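## Task

Take the one carton lying on the table and set it straight onto the low platform, resting flat with the same face on top as it had originally, with no part of any carton projecting beyond the platform's edge. Leave the platform and the two cartons already there undisturbed. The carton must stay put without the robot's help, and at the end the cups must have released and the arms moved away.

## Robot and tools

ROBOT. Two six-joint UR-style arms, left_arm and right_arm. Each ends in a suction cup tool, not fingers. Root links in the scene frame: left_arm at (+0.043, +0.373, 0) with quat_wxyz (+1.000, 0, 0, -0.024); right_arm at (-0.029, -0.365, 0) with quat_wxyz (+0.996, 0, 0, -0.093).

FRAME. A single scene frame is used everywhere. Its origin sits on the table surface midway between the arms; +x runs outward across the table, +z is up, and left_arm lies on the +y side. The arm names do not refer to the left or right of any picture. Each arm's cup point (end_effector_position) is the centre of the cup rim; the cup opens along the cup point's +z axis, so pointing it down needs a quaternion that turns +z toward -z. About 4 cm back from the rim the tool body and wrist camera bulge out as far as about 9 cm sideways. Reported positions can be slightly off, more when an arm is stretched out.

ROW FORMAT. Every commanded row is one flat list of 16 numbers covering both arms, even when only one arm should move: left x, y, z (metres), qw, qx, qy, qz (w first), left suction, then the same eight for the right arm. Positions and quaternions are absolute targets in the scene frame, not offsets. Suction runs from -1 to 1: above 0.01 means on, 0.01 or less means off, and the value persists, so repeat the last value to keep an arm's suction as is. To hold an arm still, resend its whole pose from the last result before it stopped; to keep orientation, repeat one fixed quaternion rather than copying a drifted reading. A target more than 0.6 m from the arm's last reported position along any cup-point axis gets the call refused.

execute_actions. Argument actions is a list holding zero or one item. An empty list just returns the current state. An action item has rows (1 to 15 rows) and steps (up to 15, default 15); each control step lasts 1/30 s and the final row repeats if rows run out. A wait item has only steps (up to 300), counted from the previous result, so your reply time is included. Optional pictures (boolean) controls whether camera images come back. Each step, the commanded pose is clipped to within 100 mm and 16 degrees of the measured pose; inverse kinematics favours position over orientation. Motion trails commands by roughly 0.17 s. After an action an arm only finishes its last clipped pose, so far targets need further calls.

move. Argument target is one 16-number row as above. Each cup point travels a straight line to its target, rotating the short way; both paths finish together, lasting 0.5 to 10 s and cut off at 10 s. speed is 0.002 to 0.5 m/s (default 0.25), with rotation capped at twice that in rad/s. The paths ignore obstacles and the other arm, and can overshoot speed near full extension. Optional stop_force (9 to 40 N, shared by both arms, not accepted in the first 0.2 s) halts an arm's path once its wrist sensor feels that much extra resistance for 2 steps; the cup then backs to where it was 2 steps earlier and holds. Press can briefly exceed stop_force, so go very slowly near contact. Do not count on it when the cup rotates during the move, and leave it out when lifting off a surface. An arm whose target is within 1.5 mm and 0.5 degrees counts as still. The result's move: line gives the ending (done, off_target, moving, held, fault, contact) and limits (paced = target clipped, held = steps blocked), plus each cup point's distance from its target.

wait: seconds from 0 to 10. zoom_image: camera (cam_head_left, cam_head_right, cam_left_wrist, cam_right_wrist, each 504x504) and region [x0, y0, x1, y1] in pixels from the top-left, at most 504 by 504. read_manual: section, only "licences". finished_scene: scene, the number of the current scene; it cannot be undone, reports success and gives the next task. Replying with no tool call ends everything.

RESULTS. The state line lists each arm's cup point pose and velocities. A "pose unreachable" line means a clearance check altered or blocked that arm's command; HELD marks each affected step. A "Hand target" line shows where the controller is driving each cup. Joint torques are total drive output and noisy. Wrist force and torque are in the end effector's axes, pointing from the contact back into the arm, with offsets up to about 4 N, noise up to 2.4 N, and saturation near 50 N; "no reading" is harmless. suction_measured stays near 0 without a seal and reaches 0.83 or more on an airtight face; part_present switches to 1 at 0.50 and back to 0 below 0.45.

GRIPPING. Press the 36 mm rim fully onto a smooth flat face of the carton, away from seams, holes and edges. Under vacuum the cup shortens, so the load hangs up to about 12 mm closer to the tool. Vacuum alone can lift a resting object. To release, set the carton down on its support first, then switch suction off, then rise at least 15 mm. If the cup seals to the table, switching suction off frees it.

AVOID. The arms are stiff: pushing even slightly past contact with something firm can trigger a fault. A joint reaching its load limit (138 N m for shoulder and elbow joints, 25.7 N m for wrist joints, carried weight included) or any outside force of 150 N stops that arm for 10 seconds. Motors warn at 70 °C and brake at 85 °C. Keep the arms from striking each other. Avoid drops, slams and hard pushes, and never knock anything off the table. Loose objects may occasionally get a small push from outside.

Each tool is called after "Request:" by a JSON object that holds its "op" and its "data".

## Session

Request:
{"op": "execute_actions", "data": {"actions": []}}

Scene clock: 0.00 s of 9600.00 s.
left_arm: end_effector_position=(+0.4713, +0.3518, +0.4093) suction_measured=0.00 part_present=0 end_effector_quat_wxyz=(-0.000, +0.025, +1.000, -0.000) end_effector_velocity=(-0.000, -0.000, +0.000) end_effector_angular_velocity=(-0.001, -0.000, +0.000) | right_arm: end_effector_position=(+0.3924, -0.4443, +0.4088) suction_measured=0.00 part_present=0 end_effector_quat_wxyz=(-0.000, +0.093, +0.996, +0.000) end_effector_velocity=(+0.000, +0.000, +0.001) end_effector_angular_velocity=(-0.000, -0.002, +0.001)
Joint positions: left_arm=[-0.317 -1.746  1.517 -1.342 -1.571  1.255] | right_arm=[ 3.458 -1.396 -1.518 -1.799  1.572  1.888]
Joint velocities: left_arm=[ 0. -0. -0.  0. -0.  0.] | right_arm=[ 0.001 -0.     0.001  0.001 -0.    -0.   ]
Joint torques (N m, as the arm reports them, + toward a larger angle): no reading
Wrist force (N, on the end effector, along its own x y z axes, offset not removed): no reading
Wrist torque (N m, same axes, about the end effector's origin, offset not removed): no reading
Hand target (left_arm): +0.471, +0.352, +0.409; -0.000, +0.025, +1.000, -0.000
Hand target (right_arm): +0.392, -0.444, +0.409; -0.000, +0.093, +0.996, +0.000

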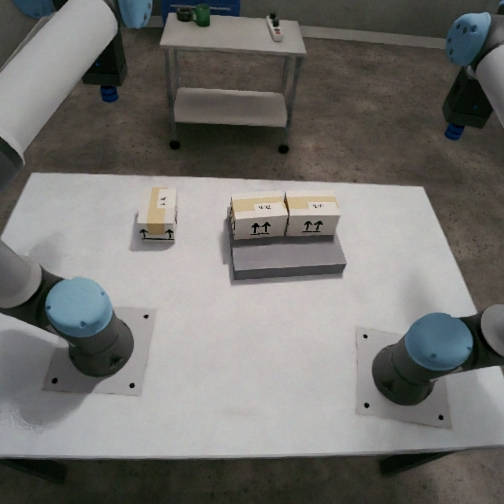

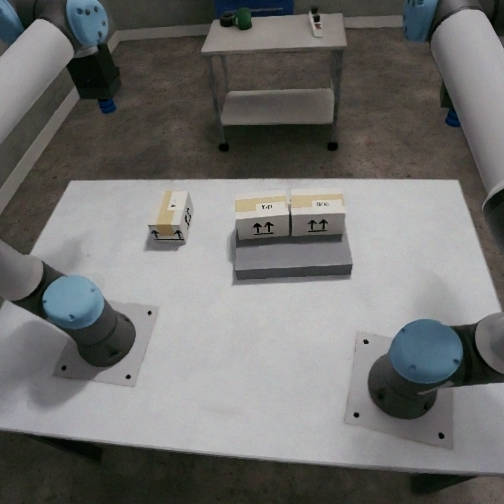

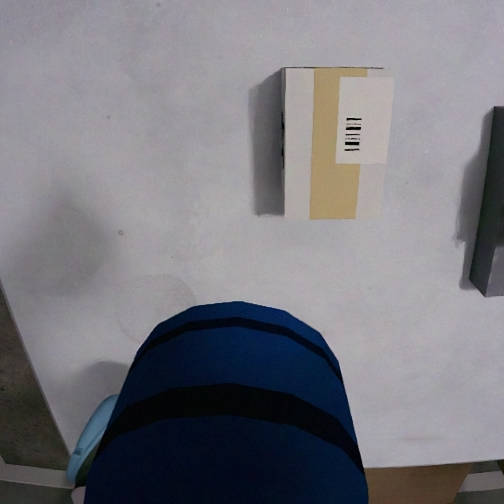

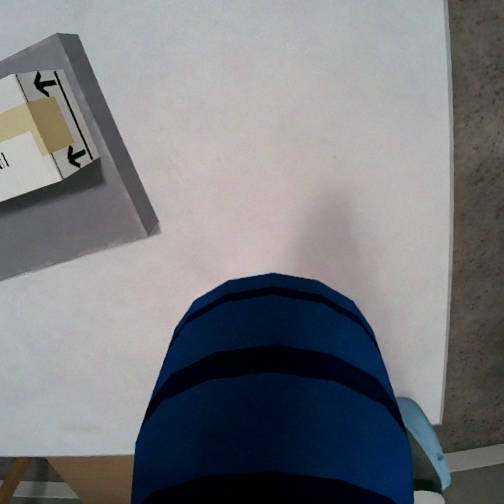

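Request:
{"op": "zoom_image", "data": {"camera": "cam_head_left", "region": [120, 170, 370, 300]}}

Request:
{"op": "zoom_image", "data": {"camera": "cam_head_right", "region": [120, 170, 370, 300]}}

Region (120, 170, 370, 300) of cam_head_left's 504x504 image, scaled by 2.016, with more detail than that image has; it fills the top 262 rows of this view, and the rest is white.

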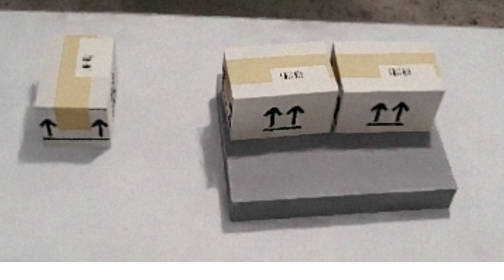

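Region (120, 170, 370, 300) of cam_head_right's 504x504 image, scaled by 2.016, with more detail than that image has; it fills the top 262 rows of this view, and the rest is white.

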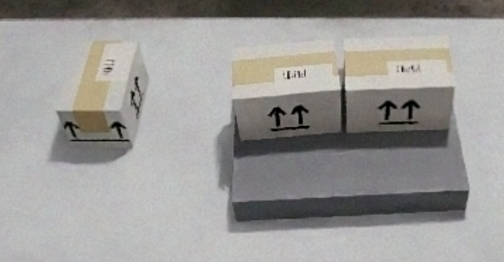

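Request:
{"op": "move", "data": {"target": [0.47,0.24,0.27,0,0,1,0,0,0.3924,-0.4443,0.4088,0,0.093,0.996,0,0], "speed": 0.4}}

Scene clock: 31.17 s of 9600.00 s.
left_arm: end_effector_position=(+0.4699, +0.2401, +0.2702) suction_measured=0.00 part_present=0 end_effector_quat_wxyz=(-0.000, +0.000, +1.000, +0.000) end_effector_velocity=(+0.001, -0.001, -0.002) end_effector_angular_velocity=(+0.001, -0.002, -0.001) | right_arm: end_effector_position=(+0.3924, -0.4443, +0.4088) suction_measured=0.00 part_present=0 end_effector_quat_wxyz=(+0.000, +0.093, +0.996, +0.000) end_effector_velocity=(+0.000, +0.000, +0.000) end_effector_angular_velocity=(+0.001, -0.001, +0.000)
Joint positions: left_arm=[-0.556 -1.716  1.849 -1.704 -1.571  0.966] | right_arm=[ 3.458 -1.396 -1.518 -1.798  1.571  1.888]
Joint velocities: left_arm=[-0.002  0.002  0.003 -0.006  0.002 -0.002] | right_arm=[-0.     0.     0.001  0.     0.001 -0.   ]
Joint torques (N m, as the arm reports them, + toward a larger angle): left_arm=[-13.82 -11.83 -11.81  -4.78   2.33  -1.81] | right_arm=[14.5  24.62 10.82  5.51 -2.61 -1.48]
Wrist force (N, on the end effector, along its own x y z axes, offset not removed): left_arm=[1.7 -0.8 2.6] | right_arm=[-0.6 -0.9 -0.4]
Wrist torque (N m, same axes, about the end effector's origin, offset not removed): left_arm=[-0.07 -0.08 0.20] | right_arm=[-0.17 0.12 -0.03]
Hand target (left_arm): +0.470, +0.240, +0.270; -0.000, +0.000, +1.000, +0.000
Hand target (right_arm): +0.392, -0.444, +0.409; +0.000, +0.093, +0.996, +0.000
Off the commanded pose (left_arm): 0.000 m, 0 deg.
Off the commanded pose (right_arm): 0.000 m, 0 deg.
After step 90, 27.03 s passed at rest.
move: done

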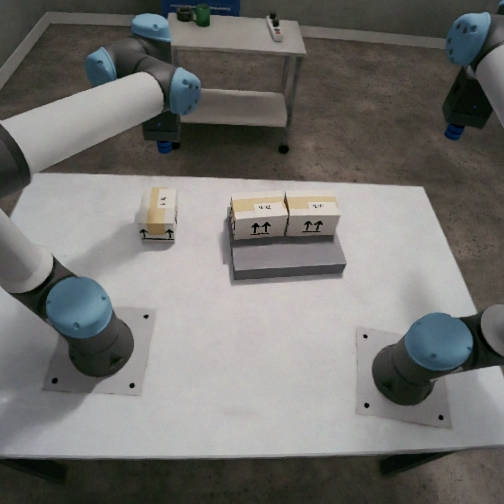

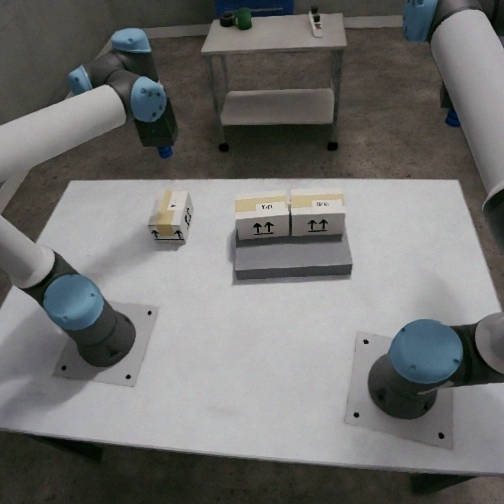

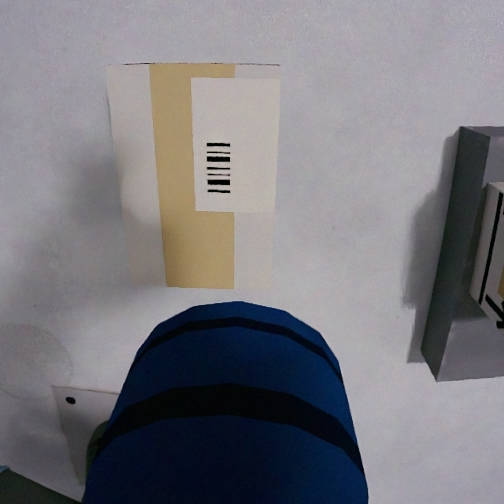

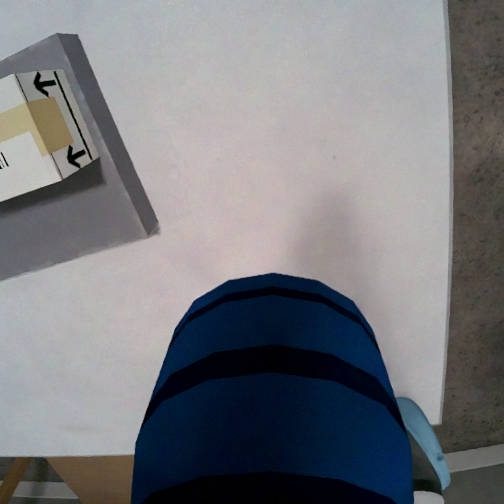

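Request:
{"op": "move", "data": {"target": [0.465,0.24,0.15,0,0,1,0,0,0.3924,-0.4443,0.4088,0,0.093,0.996,0,0]}}

Scene clock: 51.80 s of 9600.00 s.
left_arm: end_effector_position=(+0.4650, +0.2400, +0.1502) suction_measured=0.00 part_present=0 end_effector_quat_wxyz=(-0.000, +0.000, +1.000, +0.000) end_effector_velocity=(+0.000, -0.000, -0.002) end_effector_angular_velocity=(-0.002, -0.000, +0.000) | right_arm: end_effector_position=(+0.3924, -0.4443, +0.4088) suction_measured=0.00 part_present=0 end_effector_quat_wxyz=(+0.000, +0.093, +0.996, +0.000) end_effector_velocity=(-0.000, -0.000, +0.000) end_effector_angular_velocity=(+0.001, -0.000, -0.002)
Joint positions: left_arm=[-0.563 -1.637  2.102 -2.035 -1.571  0.959] | right_arm=[ 3.458 -1.396 -1.518 -1.798  1.571  1.888]
Joint velocities: left_arm=[ 0.001  0.003  0.004 -0.008 -0.001  0.   ] | right_arm=[-0.001  0.    -0.     0.     0.001  0.001]
Joint torques (N m, as the arm reports them, + toward a larger angle): left_arm=[-10.09 -13.74 -10.12  -4.81   2.41  -1.02] | right_arm=[14.49 23.45 11.69  5.3  -2.51 -1.52]
Wrist force (N, on the end effector, along its own x y z axes, offset not removed): left_arm=[-1.8 0.4 0.0] | right_arm=[-0.8 -0.3 -1.4]
Wrist torque (N m, same axes, about the end effector's origin, offset not removed): left_arm=[0.17 0.38 0.14] | right_arm=[-0.12 0.16 -0.09]
Hand target (left_arm): +0.465, +0.240, +0.150; -0.000, -0.000, +1.000, +0.000
Hand target (right_arm): +0.392, -0.444, +0.409; +0.000, +0.093, +0.996, -0.000
Off the commanded pose (left_arm): 0.000 m, 0 deg.
Off the commanded pose (right_arm): 0.000 m, 0 deg.
After step 90, 16.57 s passed at rest.
move: done

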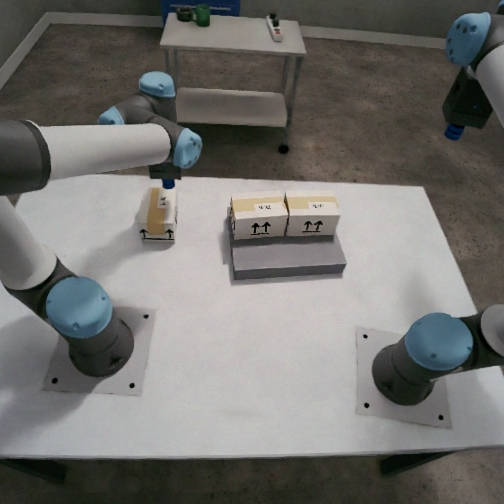

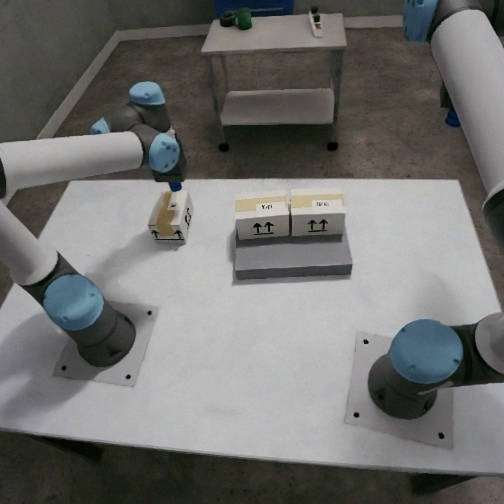

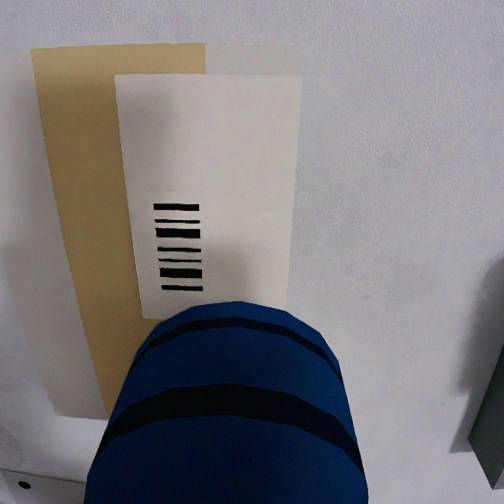

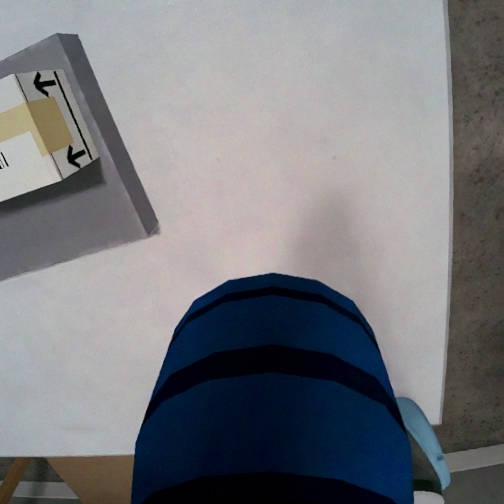

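Request:
{"op": "move", "data": {"target": [0.465,0.249,0.11,0,0,1,0,0,0.3924,-0.4443,0.4088,0,0.093,0.996,0,0]}}

Request:
{"op": "move", "data": {"target": [0.465,0.249,0.06,0,0,1,0,1,0.3924,-0.4443,0.4088,0,0.093,0.996,0,0], "speed": 0.012, "stop_force": 10}}

Scene clock: 66.03 s of 9600.00 s.
left_arm: end_effector_position=(+0.4650, +0.2490, +0.1102) suction_measured=0.00 part_present=0 end_effector_quat_wxyz=(+0.000, -0.000, +1.000, +0.000) end_effector_velocity=(+0.000, +0.000, -0.002) end_effector_angular_velocity=(-0.001, -0.000, -0.001) | right_arm: end_effector_position=(+0.3924, -0.4443, +0.4088) suction_measured=0.00 part_present=0 end_effector_quat_wxyz=(+0.000, +0.093, +0.996, -0.000) end_effector_velocity=(-0.000, -0.000, +0.000) end_effector_angular_velocity=(+0.000, -0.001, -0.000)
Joint positions: left_arm=[-0.545 -1.588  2.173 -2.156 -1.571  0.977] | right_arm=[ 3.458 -1.396 -1.518 -1.798  1.571  1.888]
Joint velocities: left_arm=[ 0.001  0.003  0.003 -0.007 -0.     0.002] | right_arm=[-0.     0.001  0.     0.     0.     0.   ]
Joint torques (N m, as the arm reports them, + toward a larger angle): left_arm=[ 13.15 -13.7   -8.25  -4.94  -1.91   2.01] | right_arm=[13.61 22.38 12.11  5.25 -2.46 -1.64]
Wrist force (N, on the end effector, along its own x y z axes, offset not removed): left_arm=[-0.4 -2.5 -0.3] | right_arm=[-0.3 -0.4 -0.7]
Wrist torque (N m, same axes, about the end effector's origin, offset not removed): left_arm=[-0.41 0.08 -0.01] | right_arm=[-0.15 0.16 -0.11]
Hand target (left_arm): +0.465, +0.249, +0.110; +0.000, -0.000, +1.000, -0.000
Hand target (right_arm): +0.392, -0.444, +0.409; +0.000, +0.093, +0.996, +0.000
Off the commanded pose (left_arm): 0.000 m, 0 deg.
Off the commanded pose (right_arm): 0.000 m, 0 deg.
After step 90, 10.37 s passed at rest.
move: done

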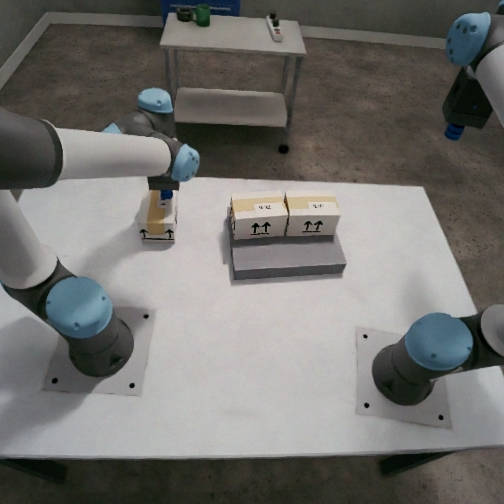

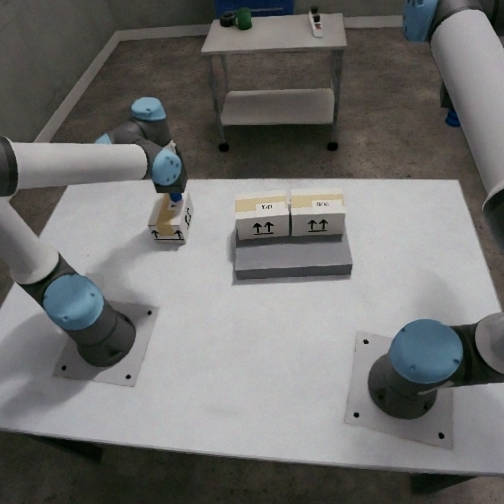

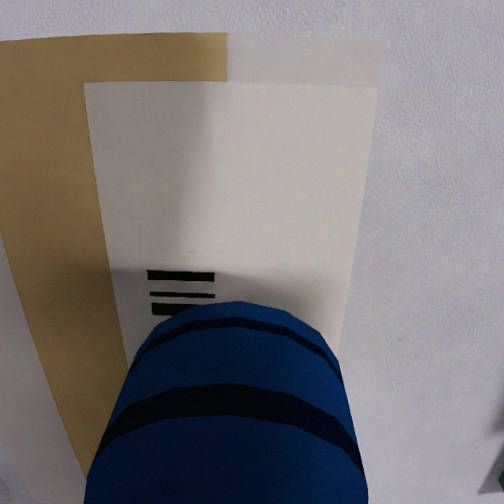

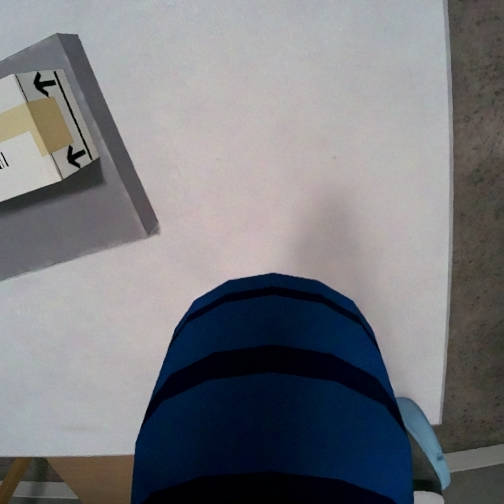

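Scene clock: 69.20 s of 9600.00 s.
left_arm: end_effector_position=(+0.4650, +0.2490, +0.0767) suction_measured=0.90 part_present=1 end_effector_quat_wxyz=(-0.000, -0.000, +1.000, +0.000) end_effector_velocity=(-0.000, +0.001, +0.002) end_effector_angular_velocity=(+0.004, +0.004, +0.001) | right_arm: end_effector_position=(+0.3924, -0.4443, +0.4088) suction_measured=0.00 part_present=0 end_effector_quat_wxyz=(+0.000, +0.093, +0.996, -0.000) end_effector_velocity=(+0.000, -0.000, -0.000) end_effector_angular_velocity=(-0.001, +0.001, +0.000)
Joint positions: left_arm=[-0.545 -1.53   2.221 -2.261 -1.571  0.977] | right_arm=[ 3.458 -1.396 -1.518 -1.798  1.571  1.888]
Joint velocities: left_arm=[ 0.    -0.003 -0.004  0.013  0.001 -0.   ] | right_arm=[-0.    -0.001 -0.     0.    -0.001 -0.   ]
Joint torques (N m, as the arm reports them, + toward a larger angle): left_arm=[  8.1  -13.18 -19.26   0.89  -0.78  -0.13] | right_arm=[13.99 22.48 12.36  5.07 -2.54 -1.49]
Wrist force (N, on the end effector, along its own x y z axes, offset not removed): left_arm=[6.5 2.7 -36.7] | right_arm=[-0.8 -0.3 1.2]
Wrist torque (N m, same axes, about the end effector's origin, offset not removed): left_arm=[-0.07 0.12 0.12] | right_arm=[-0.16 0.12 -0.10]
Hand target (left_arm): +0.465, +0.249, +0.077; +0.000, -0.000, +1.000, +0.000
Hand target (right_arm): +0.392, -0.444, +0.409; +0.000, +0.093, +0.996, -0.000
Off the commanded pose (left_arm): 0.017 m, 0 deg.
Off the commanded pose (right_arm): 0.000 m, 0 deg.
move: contact (left_arm)

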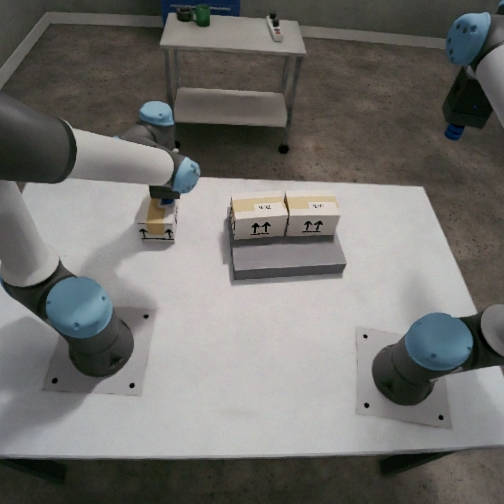

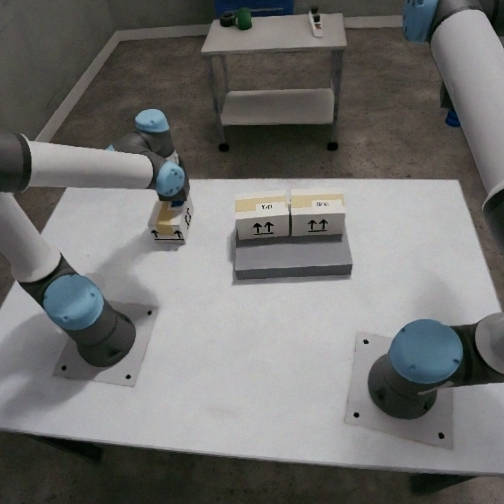

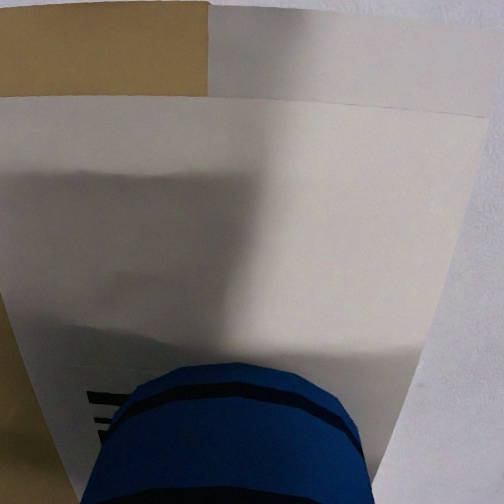

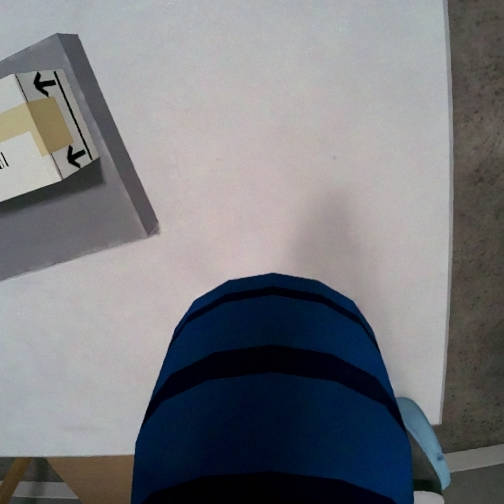

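Request:
{"op": "move", "data": {"target": [0.465,0.29,0.24,0,0,1,0,1,0.40,-0.10,0.36,0,0,1,0,0], "speed": 0.2}}

Scene clock: 80.97 s of 9600.00 s.
left_arm: end_effector_position=(+0.4649, +0.2901, +0.2400) suction_measured=0.90 part_present=1 end_effector_quat_wxyz=(+0.000, +0.000, +1.000, -0.000) end_effector_velocity=(-0.000, +0.000, +0.001) end_effector_angular_velocity=(-0.000, +0.001, +0.001) | right_arm: end_effector_position=(+0.3998, -0.1002, +0.3600) suction_measured=0.00 part_present=0 end_effector_quat_wxyz=(-0.000, +0.000, +1.000, -0.000) end_effector_velocity=(-0.000, +0.002, -0.001) end_effector_angular_velocity=(-0.002, +0.001, +0.002)
Joint positions: left_arm=[-0.461 -1.747  1.953 -1.777 -1.571  1.061] | right_arm=[ 4.148 -1.562 -1.495 -1.656  1.571  2.392]
Joint velocities: left_arm=[ 0.    -0.    -0.001  0.002 -0.    -0.001] | right_arm=[ 0.003 -0.003  0.002 -0.001 -0.     0.002]
Joint torques (N m, as the arm reports them, + toward a larger angle): left_arm=[ 13.2  -26.1  -36.36  -1.1   -2.25   2.16] | right_arm=[13.49 17.93 32.58  5.57 -2.58  1.25]
Wrist force (N, on the end effector, along its own x y z axes, offset not removed): left_arm=[-0.8 0.7 5.7] | right_arm=[-1.1 -0.8 -0.4]
Wrist torque (N m, same axes, about the end effector's origin, offset not removed): left_arm=[0.44 0.17 -0.01] | right_arm=[-0.19 0.20 -0.11]
Hand target (left_arm): +0.465, +0.290, +0.240; +0.000, -0.000, +1.000, -0.000
Hand target (right_arm): +0.400, -0.100, +0.360; -0.000, -0.000, +1.000, -0.000
Off the commanded pose (left_arm): 0.000 m, 0 deg.
Off the commanded pose (right_arm): 0.000 m, 0 deg.
After step 90, 6.47 s passed at rest.
move: done

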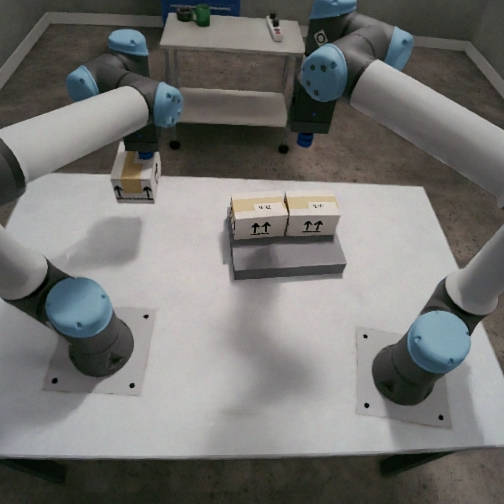

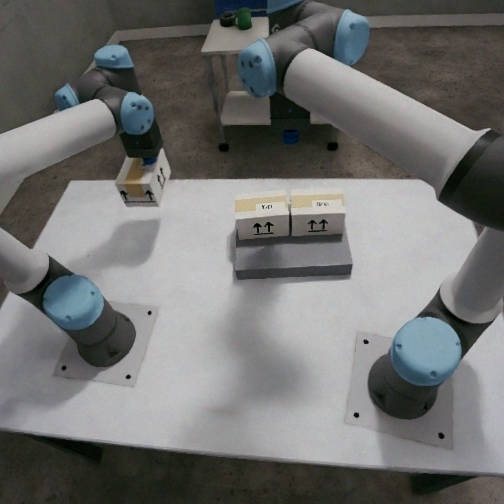

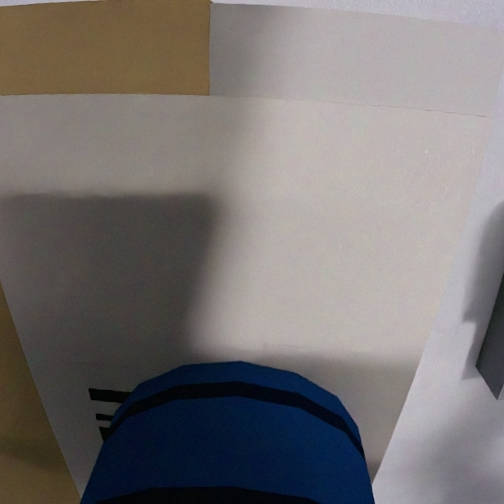

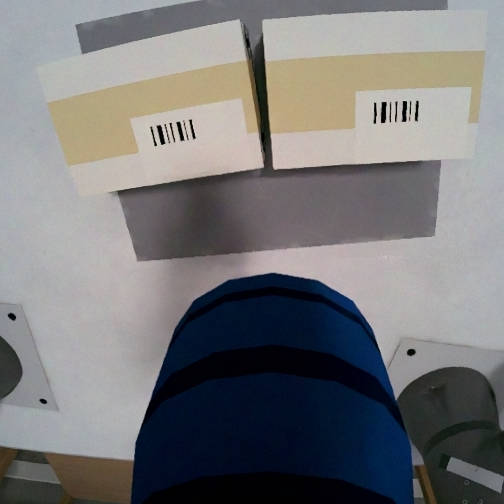

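Request:
{"op": "move", "data": {"target": [0.465,0.29,0.24,0,0,1,0,1,0.40,-0.20,0.36,0,0,1,0,0], "speed": 0.3}}

Scene clock: 99.87 s of 9600.00 s.
left_arm: end_effector_position=(+0.4650, +0.2900, +0.2400) suction_measured=0.90 part_present=1 end_effector_quat_wxyz=(+0.000, -0.000, +1.000, -0.000) end_effector_velocity=(-0.000, +0.000, -0.000) end_effector_angular_velocity=(+0.000, +0.000, +0.000) | right_arm: end_effector_position=(+0.4000, -0.1998, +0.3600) suction_measured=0.00 part_present=0 end_effector_quat_wxyz=(+0.000, +0.000, +1.000, +0.000) end_effector_velocity=(-0.001, -0.002, -0.000) end_effector_angular_velocity=(-0.003, +0.002, +0.001)
Joint positions: left_arm=[-0.461 -1.747  1.953 -1.777 -1.571  1.061] | right_arm=[ 3.989 -1.453 -1.596 -1.663  1.571  2.232]
Joint velocities: left_arm=[ 0.  0.  0.  0.  0. -0.] | right_arm=[-0.003  0.002 -0.002 -0.003 -0.001 -0.004]
Joint torques (N m, as the arm reports them, + toward a larger angle): left_arm=[ -4.83 -12.03 -33.08  -5.15  -2.16  -1.55] | right_arm=[-14.37  28.39  11.13  -0.16   2.28  -1.56]
Wrist force (N, on the end effector, along its own x y z axes, offset not removed): left_arm=[-1.7 -1.9 7.3] | right_arm=[-1.7 0.0 0.5]
Wrist torque (N m, same axes, about the end effector's origin, offset not removed): left_arm=[-0.24 0.33 0.10] | right_arm=[-0.11 0.33 -0.07]
Hand target (left_arm): +0.465, +0.290, +0.240; -0.000, -0.000, +1.000, -0.000
Hand target (right_arm): +0.400, -0.200, +0.360; +0.000, +0.000, +1.000, +0.000
Off the commanded pose (left_arm): 0.000 m, 0 deg.
Off the commanded pose (right_arm): 0.000 m, 0 deg.
After step 90, 14.93 s passed at rest.
move: done

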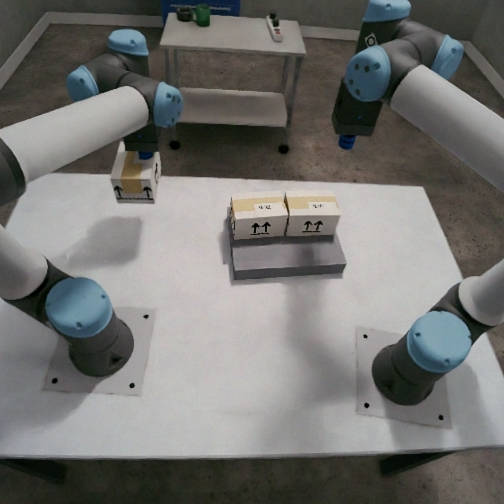

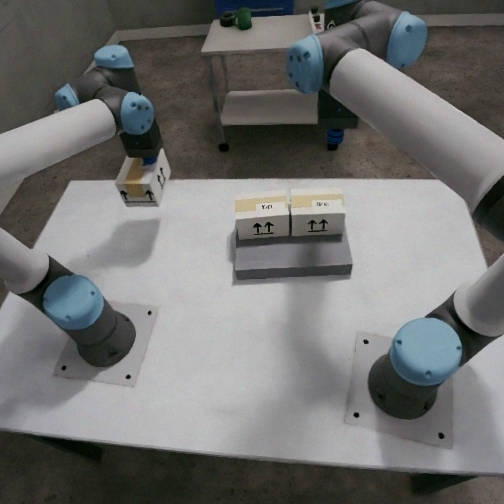

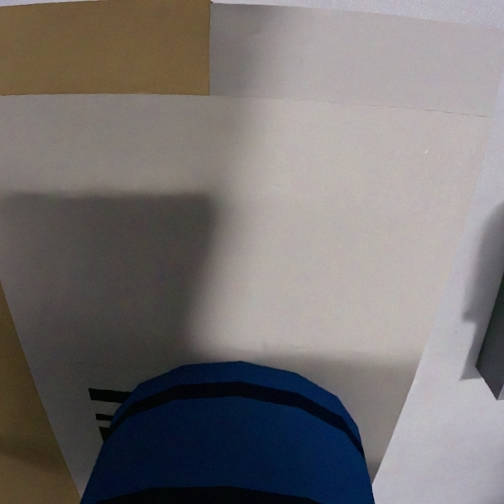

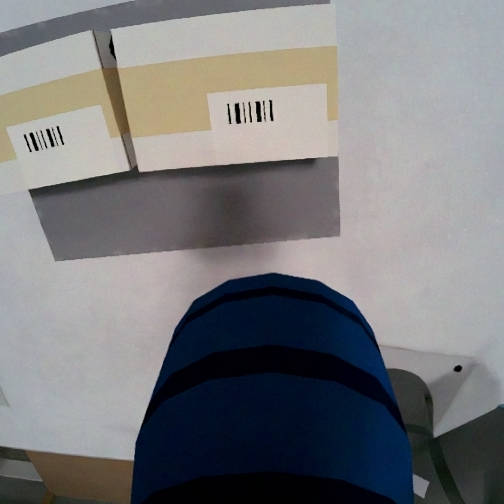

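Request:
{"op": "move", "data": {"target": [0.295,-0.137,0.24,0,0.672,0.740,0,1,0.35,-0.50,0.40,0,0.093,0.996,0,0], "speed": 0.2}}

Scene clock: 152.00 s of 9600.00 s.
left_arm: end_effector_position=(+0.2944, -0.1367, +0.2400) suction_measured=0.90 part_present=1 end_effector_quat_wxyz=(-0.000, +0.672, +0.741, -0.000) end_effector_velocity=(-0.000, -0.002, -0.000) end_effector_angular_velocity=(+0.001, -0.001, -0.005) | right_arm: end_effector_position=(+0.3502, -0.4999, +0.4000) suction_measured=0.00 part_present=0 end_effector_quat_wxyz=(+0.000, +0.093, +0.996, +0.000) end_effector_velocity=(-0.000, -0.001, +0.000) end_effector_angular_velocity=(+0.002, +0.001, +0.000)
Joint positions: left_arm=[-1.3   -1.407  1.615 -1.779 -1.571  1.696] | right_arm=[ 3.324 -1.327 -1.594 -1.79   1.571  1.753]
Joint velocities: left_arm=[-0.002  0.004 -0.004  0.001  0.001  0.004] | right_arm=[-0.003 -0.001  0.001 -0.001  0.002 -0.003]
Joint torques (N m, as the arm reports them, + toward a larger angle): left_arm=[-14.43 -28.62 -36.51  -1.32  -2.33   2.15] | right_arm=[-12.96   3.66  31.74  -0.26   2.06  -1.57]
Wrist force (N, on the end effector, along its own x y z axes, offset not removed): left_arm=[-0.6 0.8 6.5] | right_arm=[-1.0 -1.0 -0.8]
Wrist torque (N m, same axes, about the end effector's origin, offset not removed): left_arm=[0.19 0.05 0.09] | right_arm=[-0.22 0.16 -0.08]
Hand target (left_arm): +0.294, -0.137, +0.240; -0.000, +0.672, +0.740, -0.000
Hand target (right_arm): +0.350, -0.500, +0.400; +0.000, +0.093, +0.996, +0.000
Off the commanded pose (left_arm): 0.001 m, 0 deg.
Off the commanded pose (right_arm): 0.000 m, 0 deg.
After step 90, 44.97 s passed at rest.
move: done

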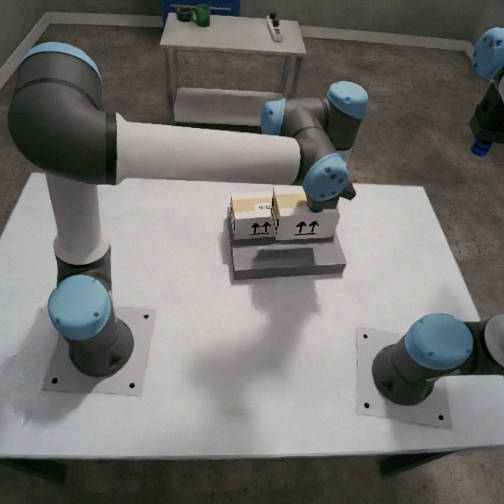

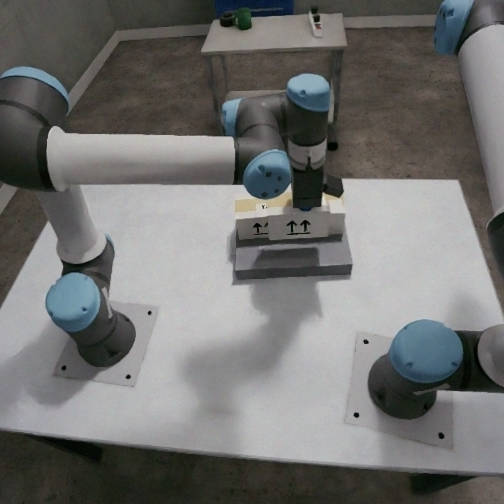

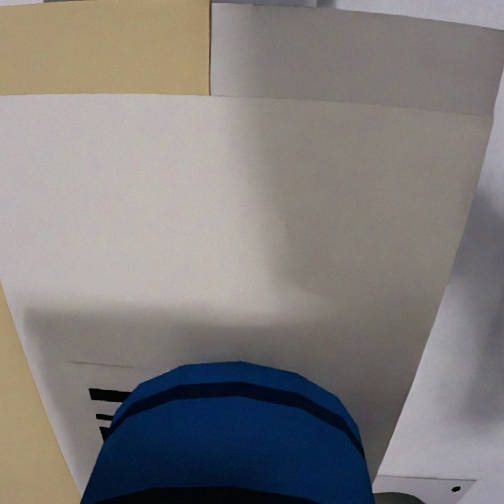

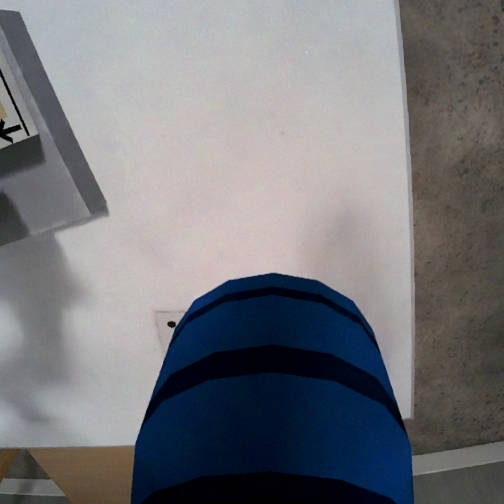

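Request:
{"op": "move", "data": {"target": [0.285,-0.137,0.17,0,0.672,0.740,0,1,0.33,-0.50,0.27,0,0.707,0.707,0,0], "speed": 0.05}}

Scene clock: 175.33 s of 9600.00 s.
left_arm: end_effector_position=(+0.2876, -0.1370, +0.1896) suction_measured=0.90 part_present=1 end_effector_quat_wxyz=(-0.000, +0.672, +0.740, +0.000) end_effector_velocity=(-0.000, -0.000, -0.001) end_effector_angular_velocity=(-0.000, +0.000, -0.002) | right_arm: end_effector_position=(+0.3356, -0.5000, +0.3064) suction_measured=0.00 part_present=0 end_effector_quat_wxyz=(+0.000, +0.558, +0.830, +0.000) end_effector_velocity=(-0.000, +0.000, -0.002) end_effector_angular_velocity=(+0.000, +0.001, -0.013)
Joint positions: left_arm=[-1.313 -1.381  1.718 -1.908 -1.571  1.684] | right_arm=[ 3.323 -1.269 -1.876 -1.567  1.571  2.75 ]
Joint velocities: left_arm=[-0.     0.     0.001 -0.002 -0.     0.001] | right_arm=[-0.    -0.    -0.004  0.003  0.     0.013]
Joint torques (N m, as the arm reports them, + toward a larger angle): left_arm=[-14.18 -29.66 -12.7   -5.34   2.46  -1.59] | right_arm=[13.59 18.09  9.63  5.39 -2.42  1.67]
Wrist force (N, on the end effector, along its own x y z axes, offset not removed): left_arm=[-2.1 0.3 5.7] | right_arm=[-1.0 1.9 -0.3]
Wrist torque (N m, same axes, about the end effector's origin, offset not removed): left_arm=[0.21 0.24 0.15] | right_arm=[0.26 0.16 -0.12]
Hand target (left_arm): +0.288, -0.137, +0.190; -0.000, +0.672, +0.740, +0.000
Hand target (right_arm): +0.336, -0.500, +0.306; +0.000, +0.558, +0.830, +0.000
Off the commanded pose (left_arm): 0.020 m, 0 deg.
Off the commanded pose (right_arm): 0.037 m, 22 deg.
After step 90, 10.10 s passed at rest.
move: off_target (left_arm, right_arm; path cut at 10 s)

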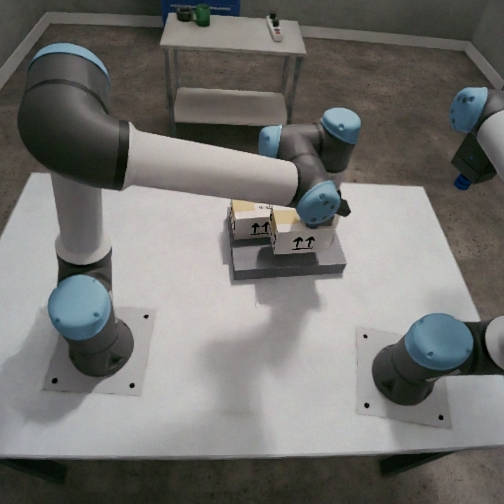

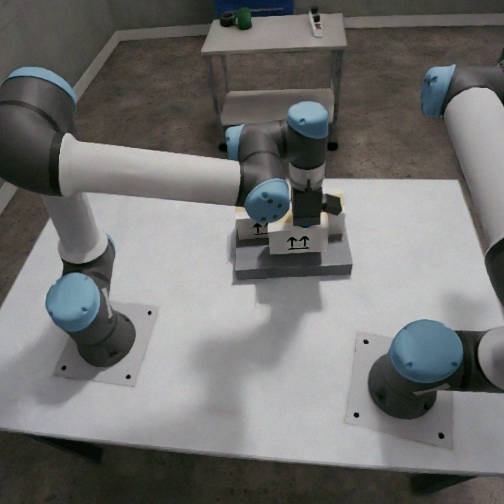

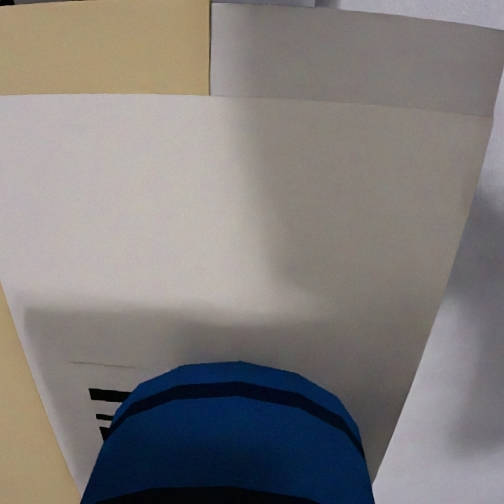

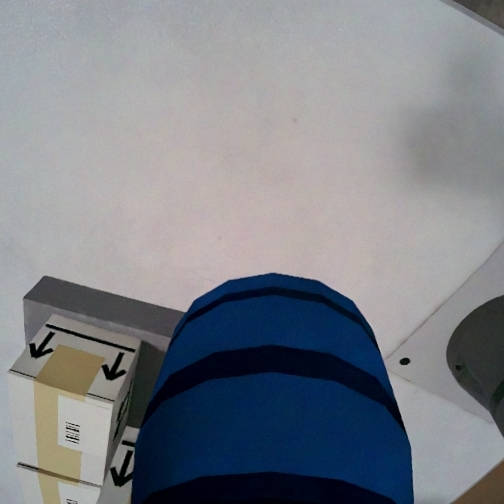

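Request:
{"op": "move", "data": {"target": [0.283,-0.137,0.16,0,0.672,0.740,0,1,0.22,-0.48,0.30,0,0.707,0.707,0,0], "speed": 0.05}}

Request:
{"op": "zoom_image", "data": {"camera": "cam_head_right", "region": [200, 180, 400, 310]}}

Scene clock: 187.70 s of 9600.00 s.
left_arm: end_effector_position=(+0.2830, -0.1370, +0.1600) suction_measured=0.90 part_present=1 end_effector_quat_wxyz=(-0.000, +0.672, +0.740, +0.000) end_effector_velocity=(+0.000, +0.000, -0.000) end_effector_angular_velocity=(+0.000, -0.001, +0.000) | right_arm: end_effector_position=(+0.2201, -0.4800, +0.3001) suction_measured=0.00 part_present=0 end_effector_quat_wxyz=(-0.000, +0.707, +0.707, +0.000) end_effector_velocity=(-0.002, +0.001, +0.000) end_effector_angular_velocity=(+0.001, -0.002, -0.006)
Joint positions: left_arm=[-1.321 -1.36   1.773 -1.984 -1.571  1.676] | right_arm=[ 3.403 -0.947 -2.058 -1.707  1.571  3.216]
Joint velocities: left_arm=[-0.     0.     0.001 -0.001  0.001 -0.001] | right_arm=[ 0.003  0.006 -0.002 -0.003  0.     0.009]
Joint torques (N m, as the arm reports them, + toward a larger angle): left_arm=[-14.44 -30.33 -12.51  -5.05   2.62  -1.58] | right_arm=[13.4   4.83 10.95 -0.54 -2.17  1.59]
Wrist force (N, on the end effector, along its own x y z axes, offset not removed): left_arm=[0.7 -1.4 8.6] | right_arm=[-0.4 -0.4 -0.4]
Wrist torque (N m, same axes, about the end effector's origin, offset not removed): left_arm=[-0.11 0.01 0.06] | right_arm=[-0.18 0.16 -0.12]
Hand target (left_arm): +0.283, -0.137, +0.160; -0.000, +0.672, +0.740, +0.000
Hand target (right_arm): +0.220, -0.480, +0.300; -0.000, +0.707, +0.707, -0.000
Off the commanded pose (left_arm): 0.000 m, 0 deg.
Off the commanded pose (right_arm): 0.000 m, 0 deg.
After step 90, 5.17 s passed at rest.
move: done

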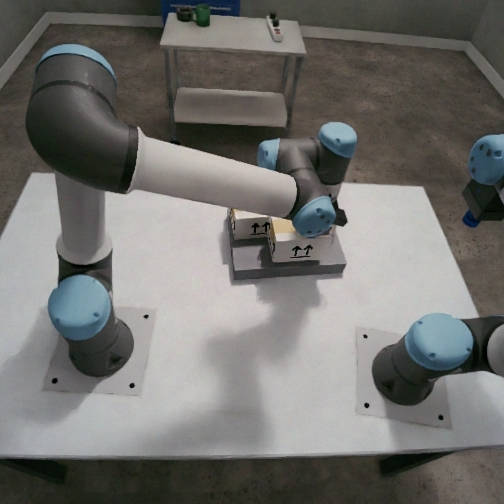

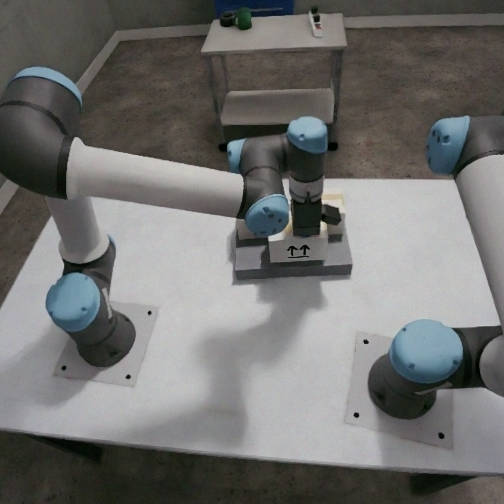

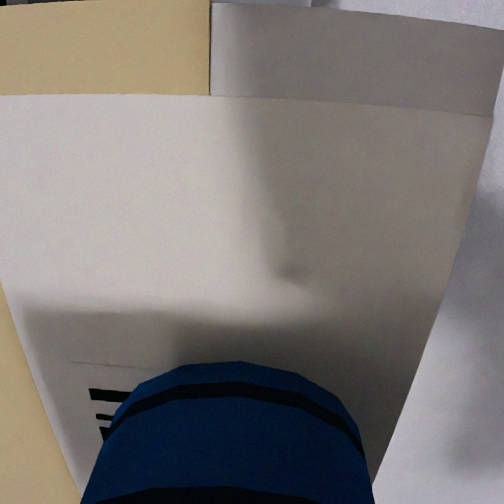

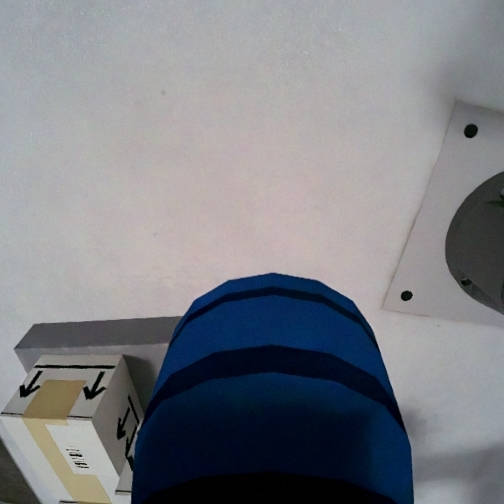

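Region (200, 180, 400, 310) of cam_head_right's 504x504 image, scaled by 2.520, with more detail than that image has; it fills the top 328 rows of this view, and the rest is white.

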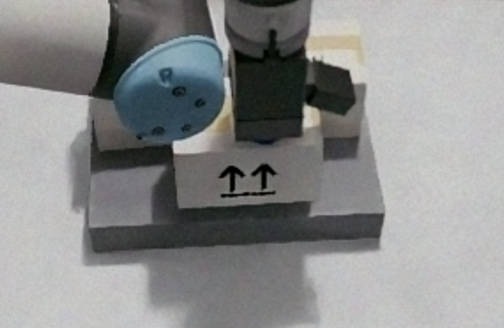

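Request:
{"op": "zoom_image", "data": {"camera": "cam_head_left", "region": [215, 220, 365, 300]}}

Request:
{"op": "zoom_image", "data": {"camera": "cam_right_wrist", "region": [0, 300, 200, 504]}}

Region (215, 220, 365, 300) of cam_head_left's 504x504 image, scaled by 3.360, with more detail than that image has; it fills the top 269 rows of this view, and the rest is white.

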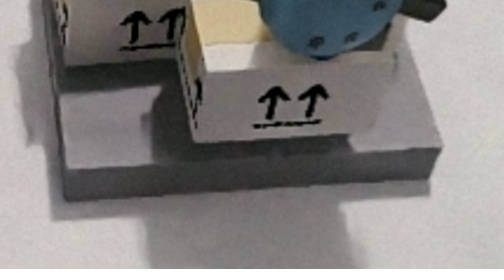

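Region (0, 300, 200, 504) of cam_right_wrist's 504x504 image, scaled by 2.471, with more detail than that image has; it fills the left 494 columns of this view, and the rest is white.

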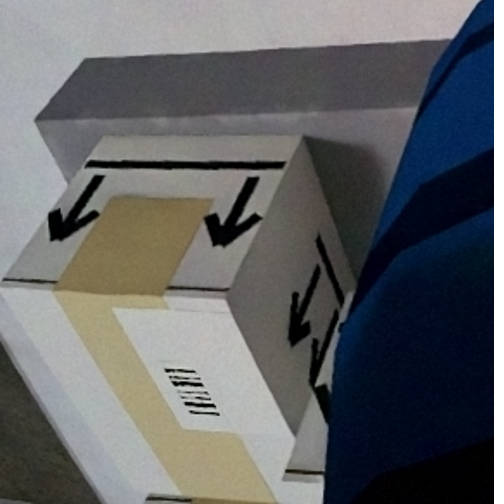

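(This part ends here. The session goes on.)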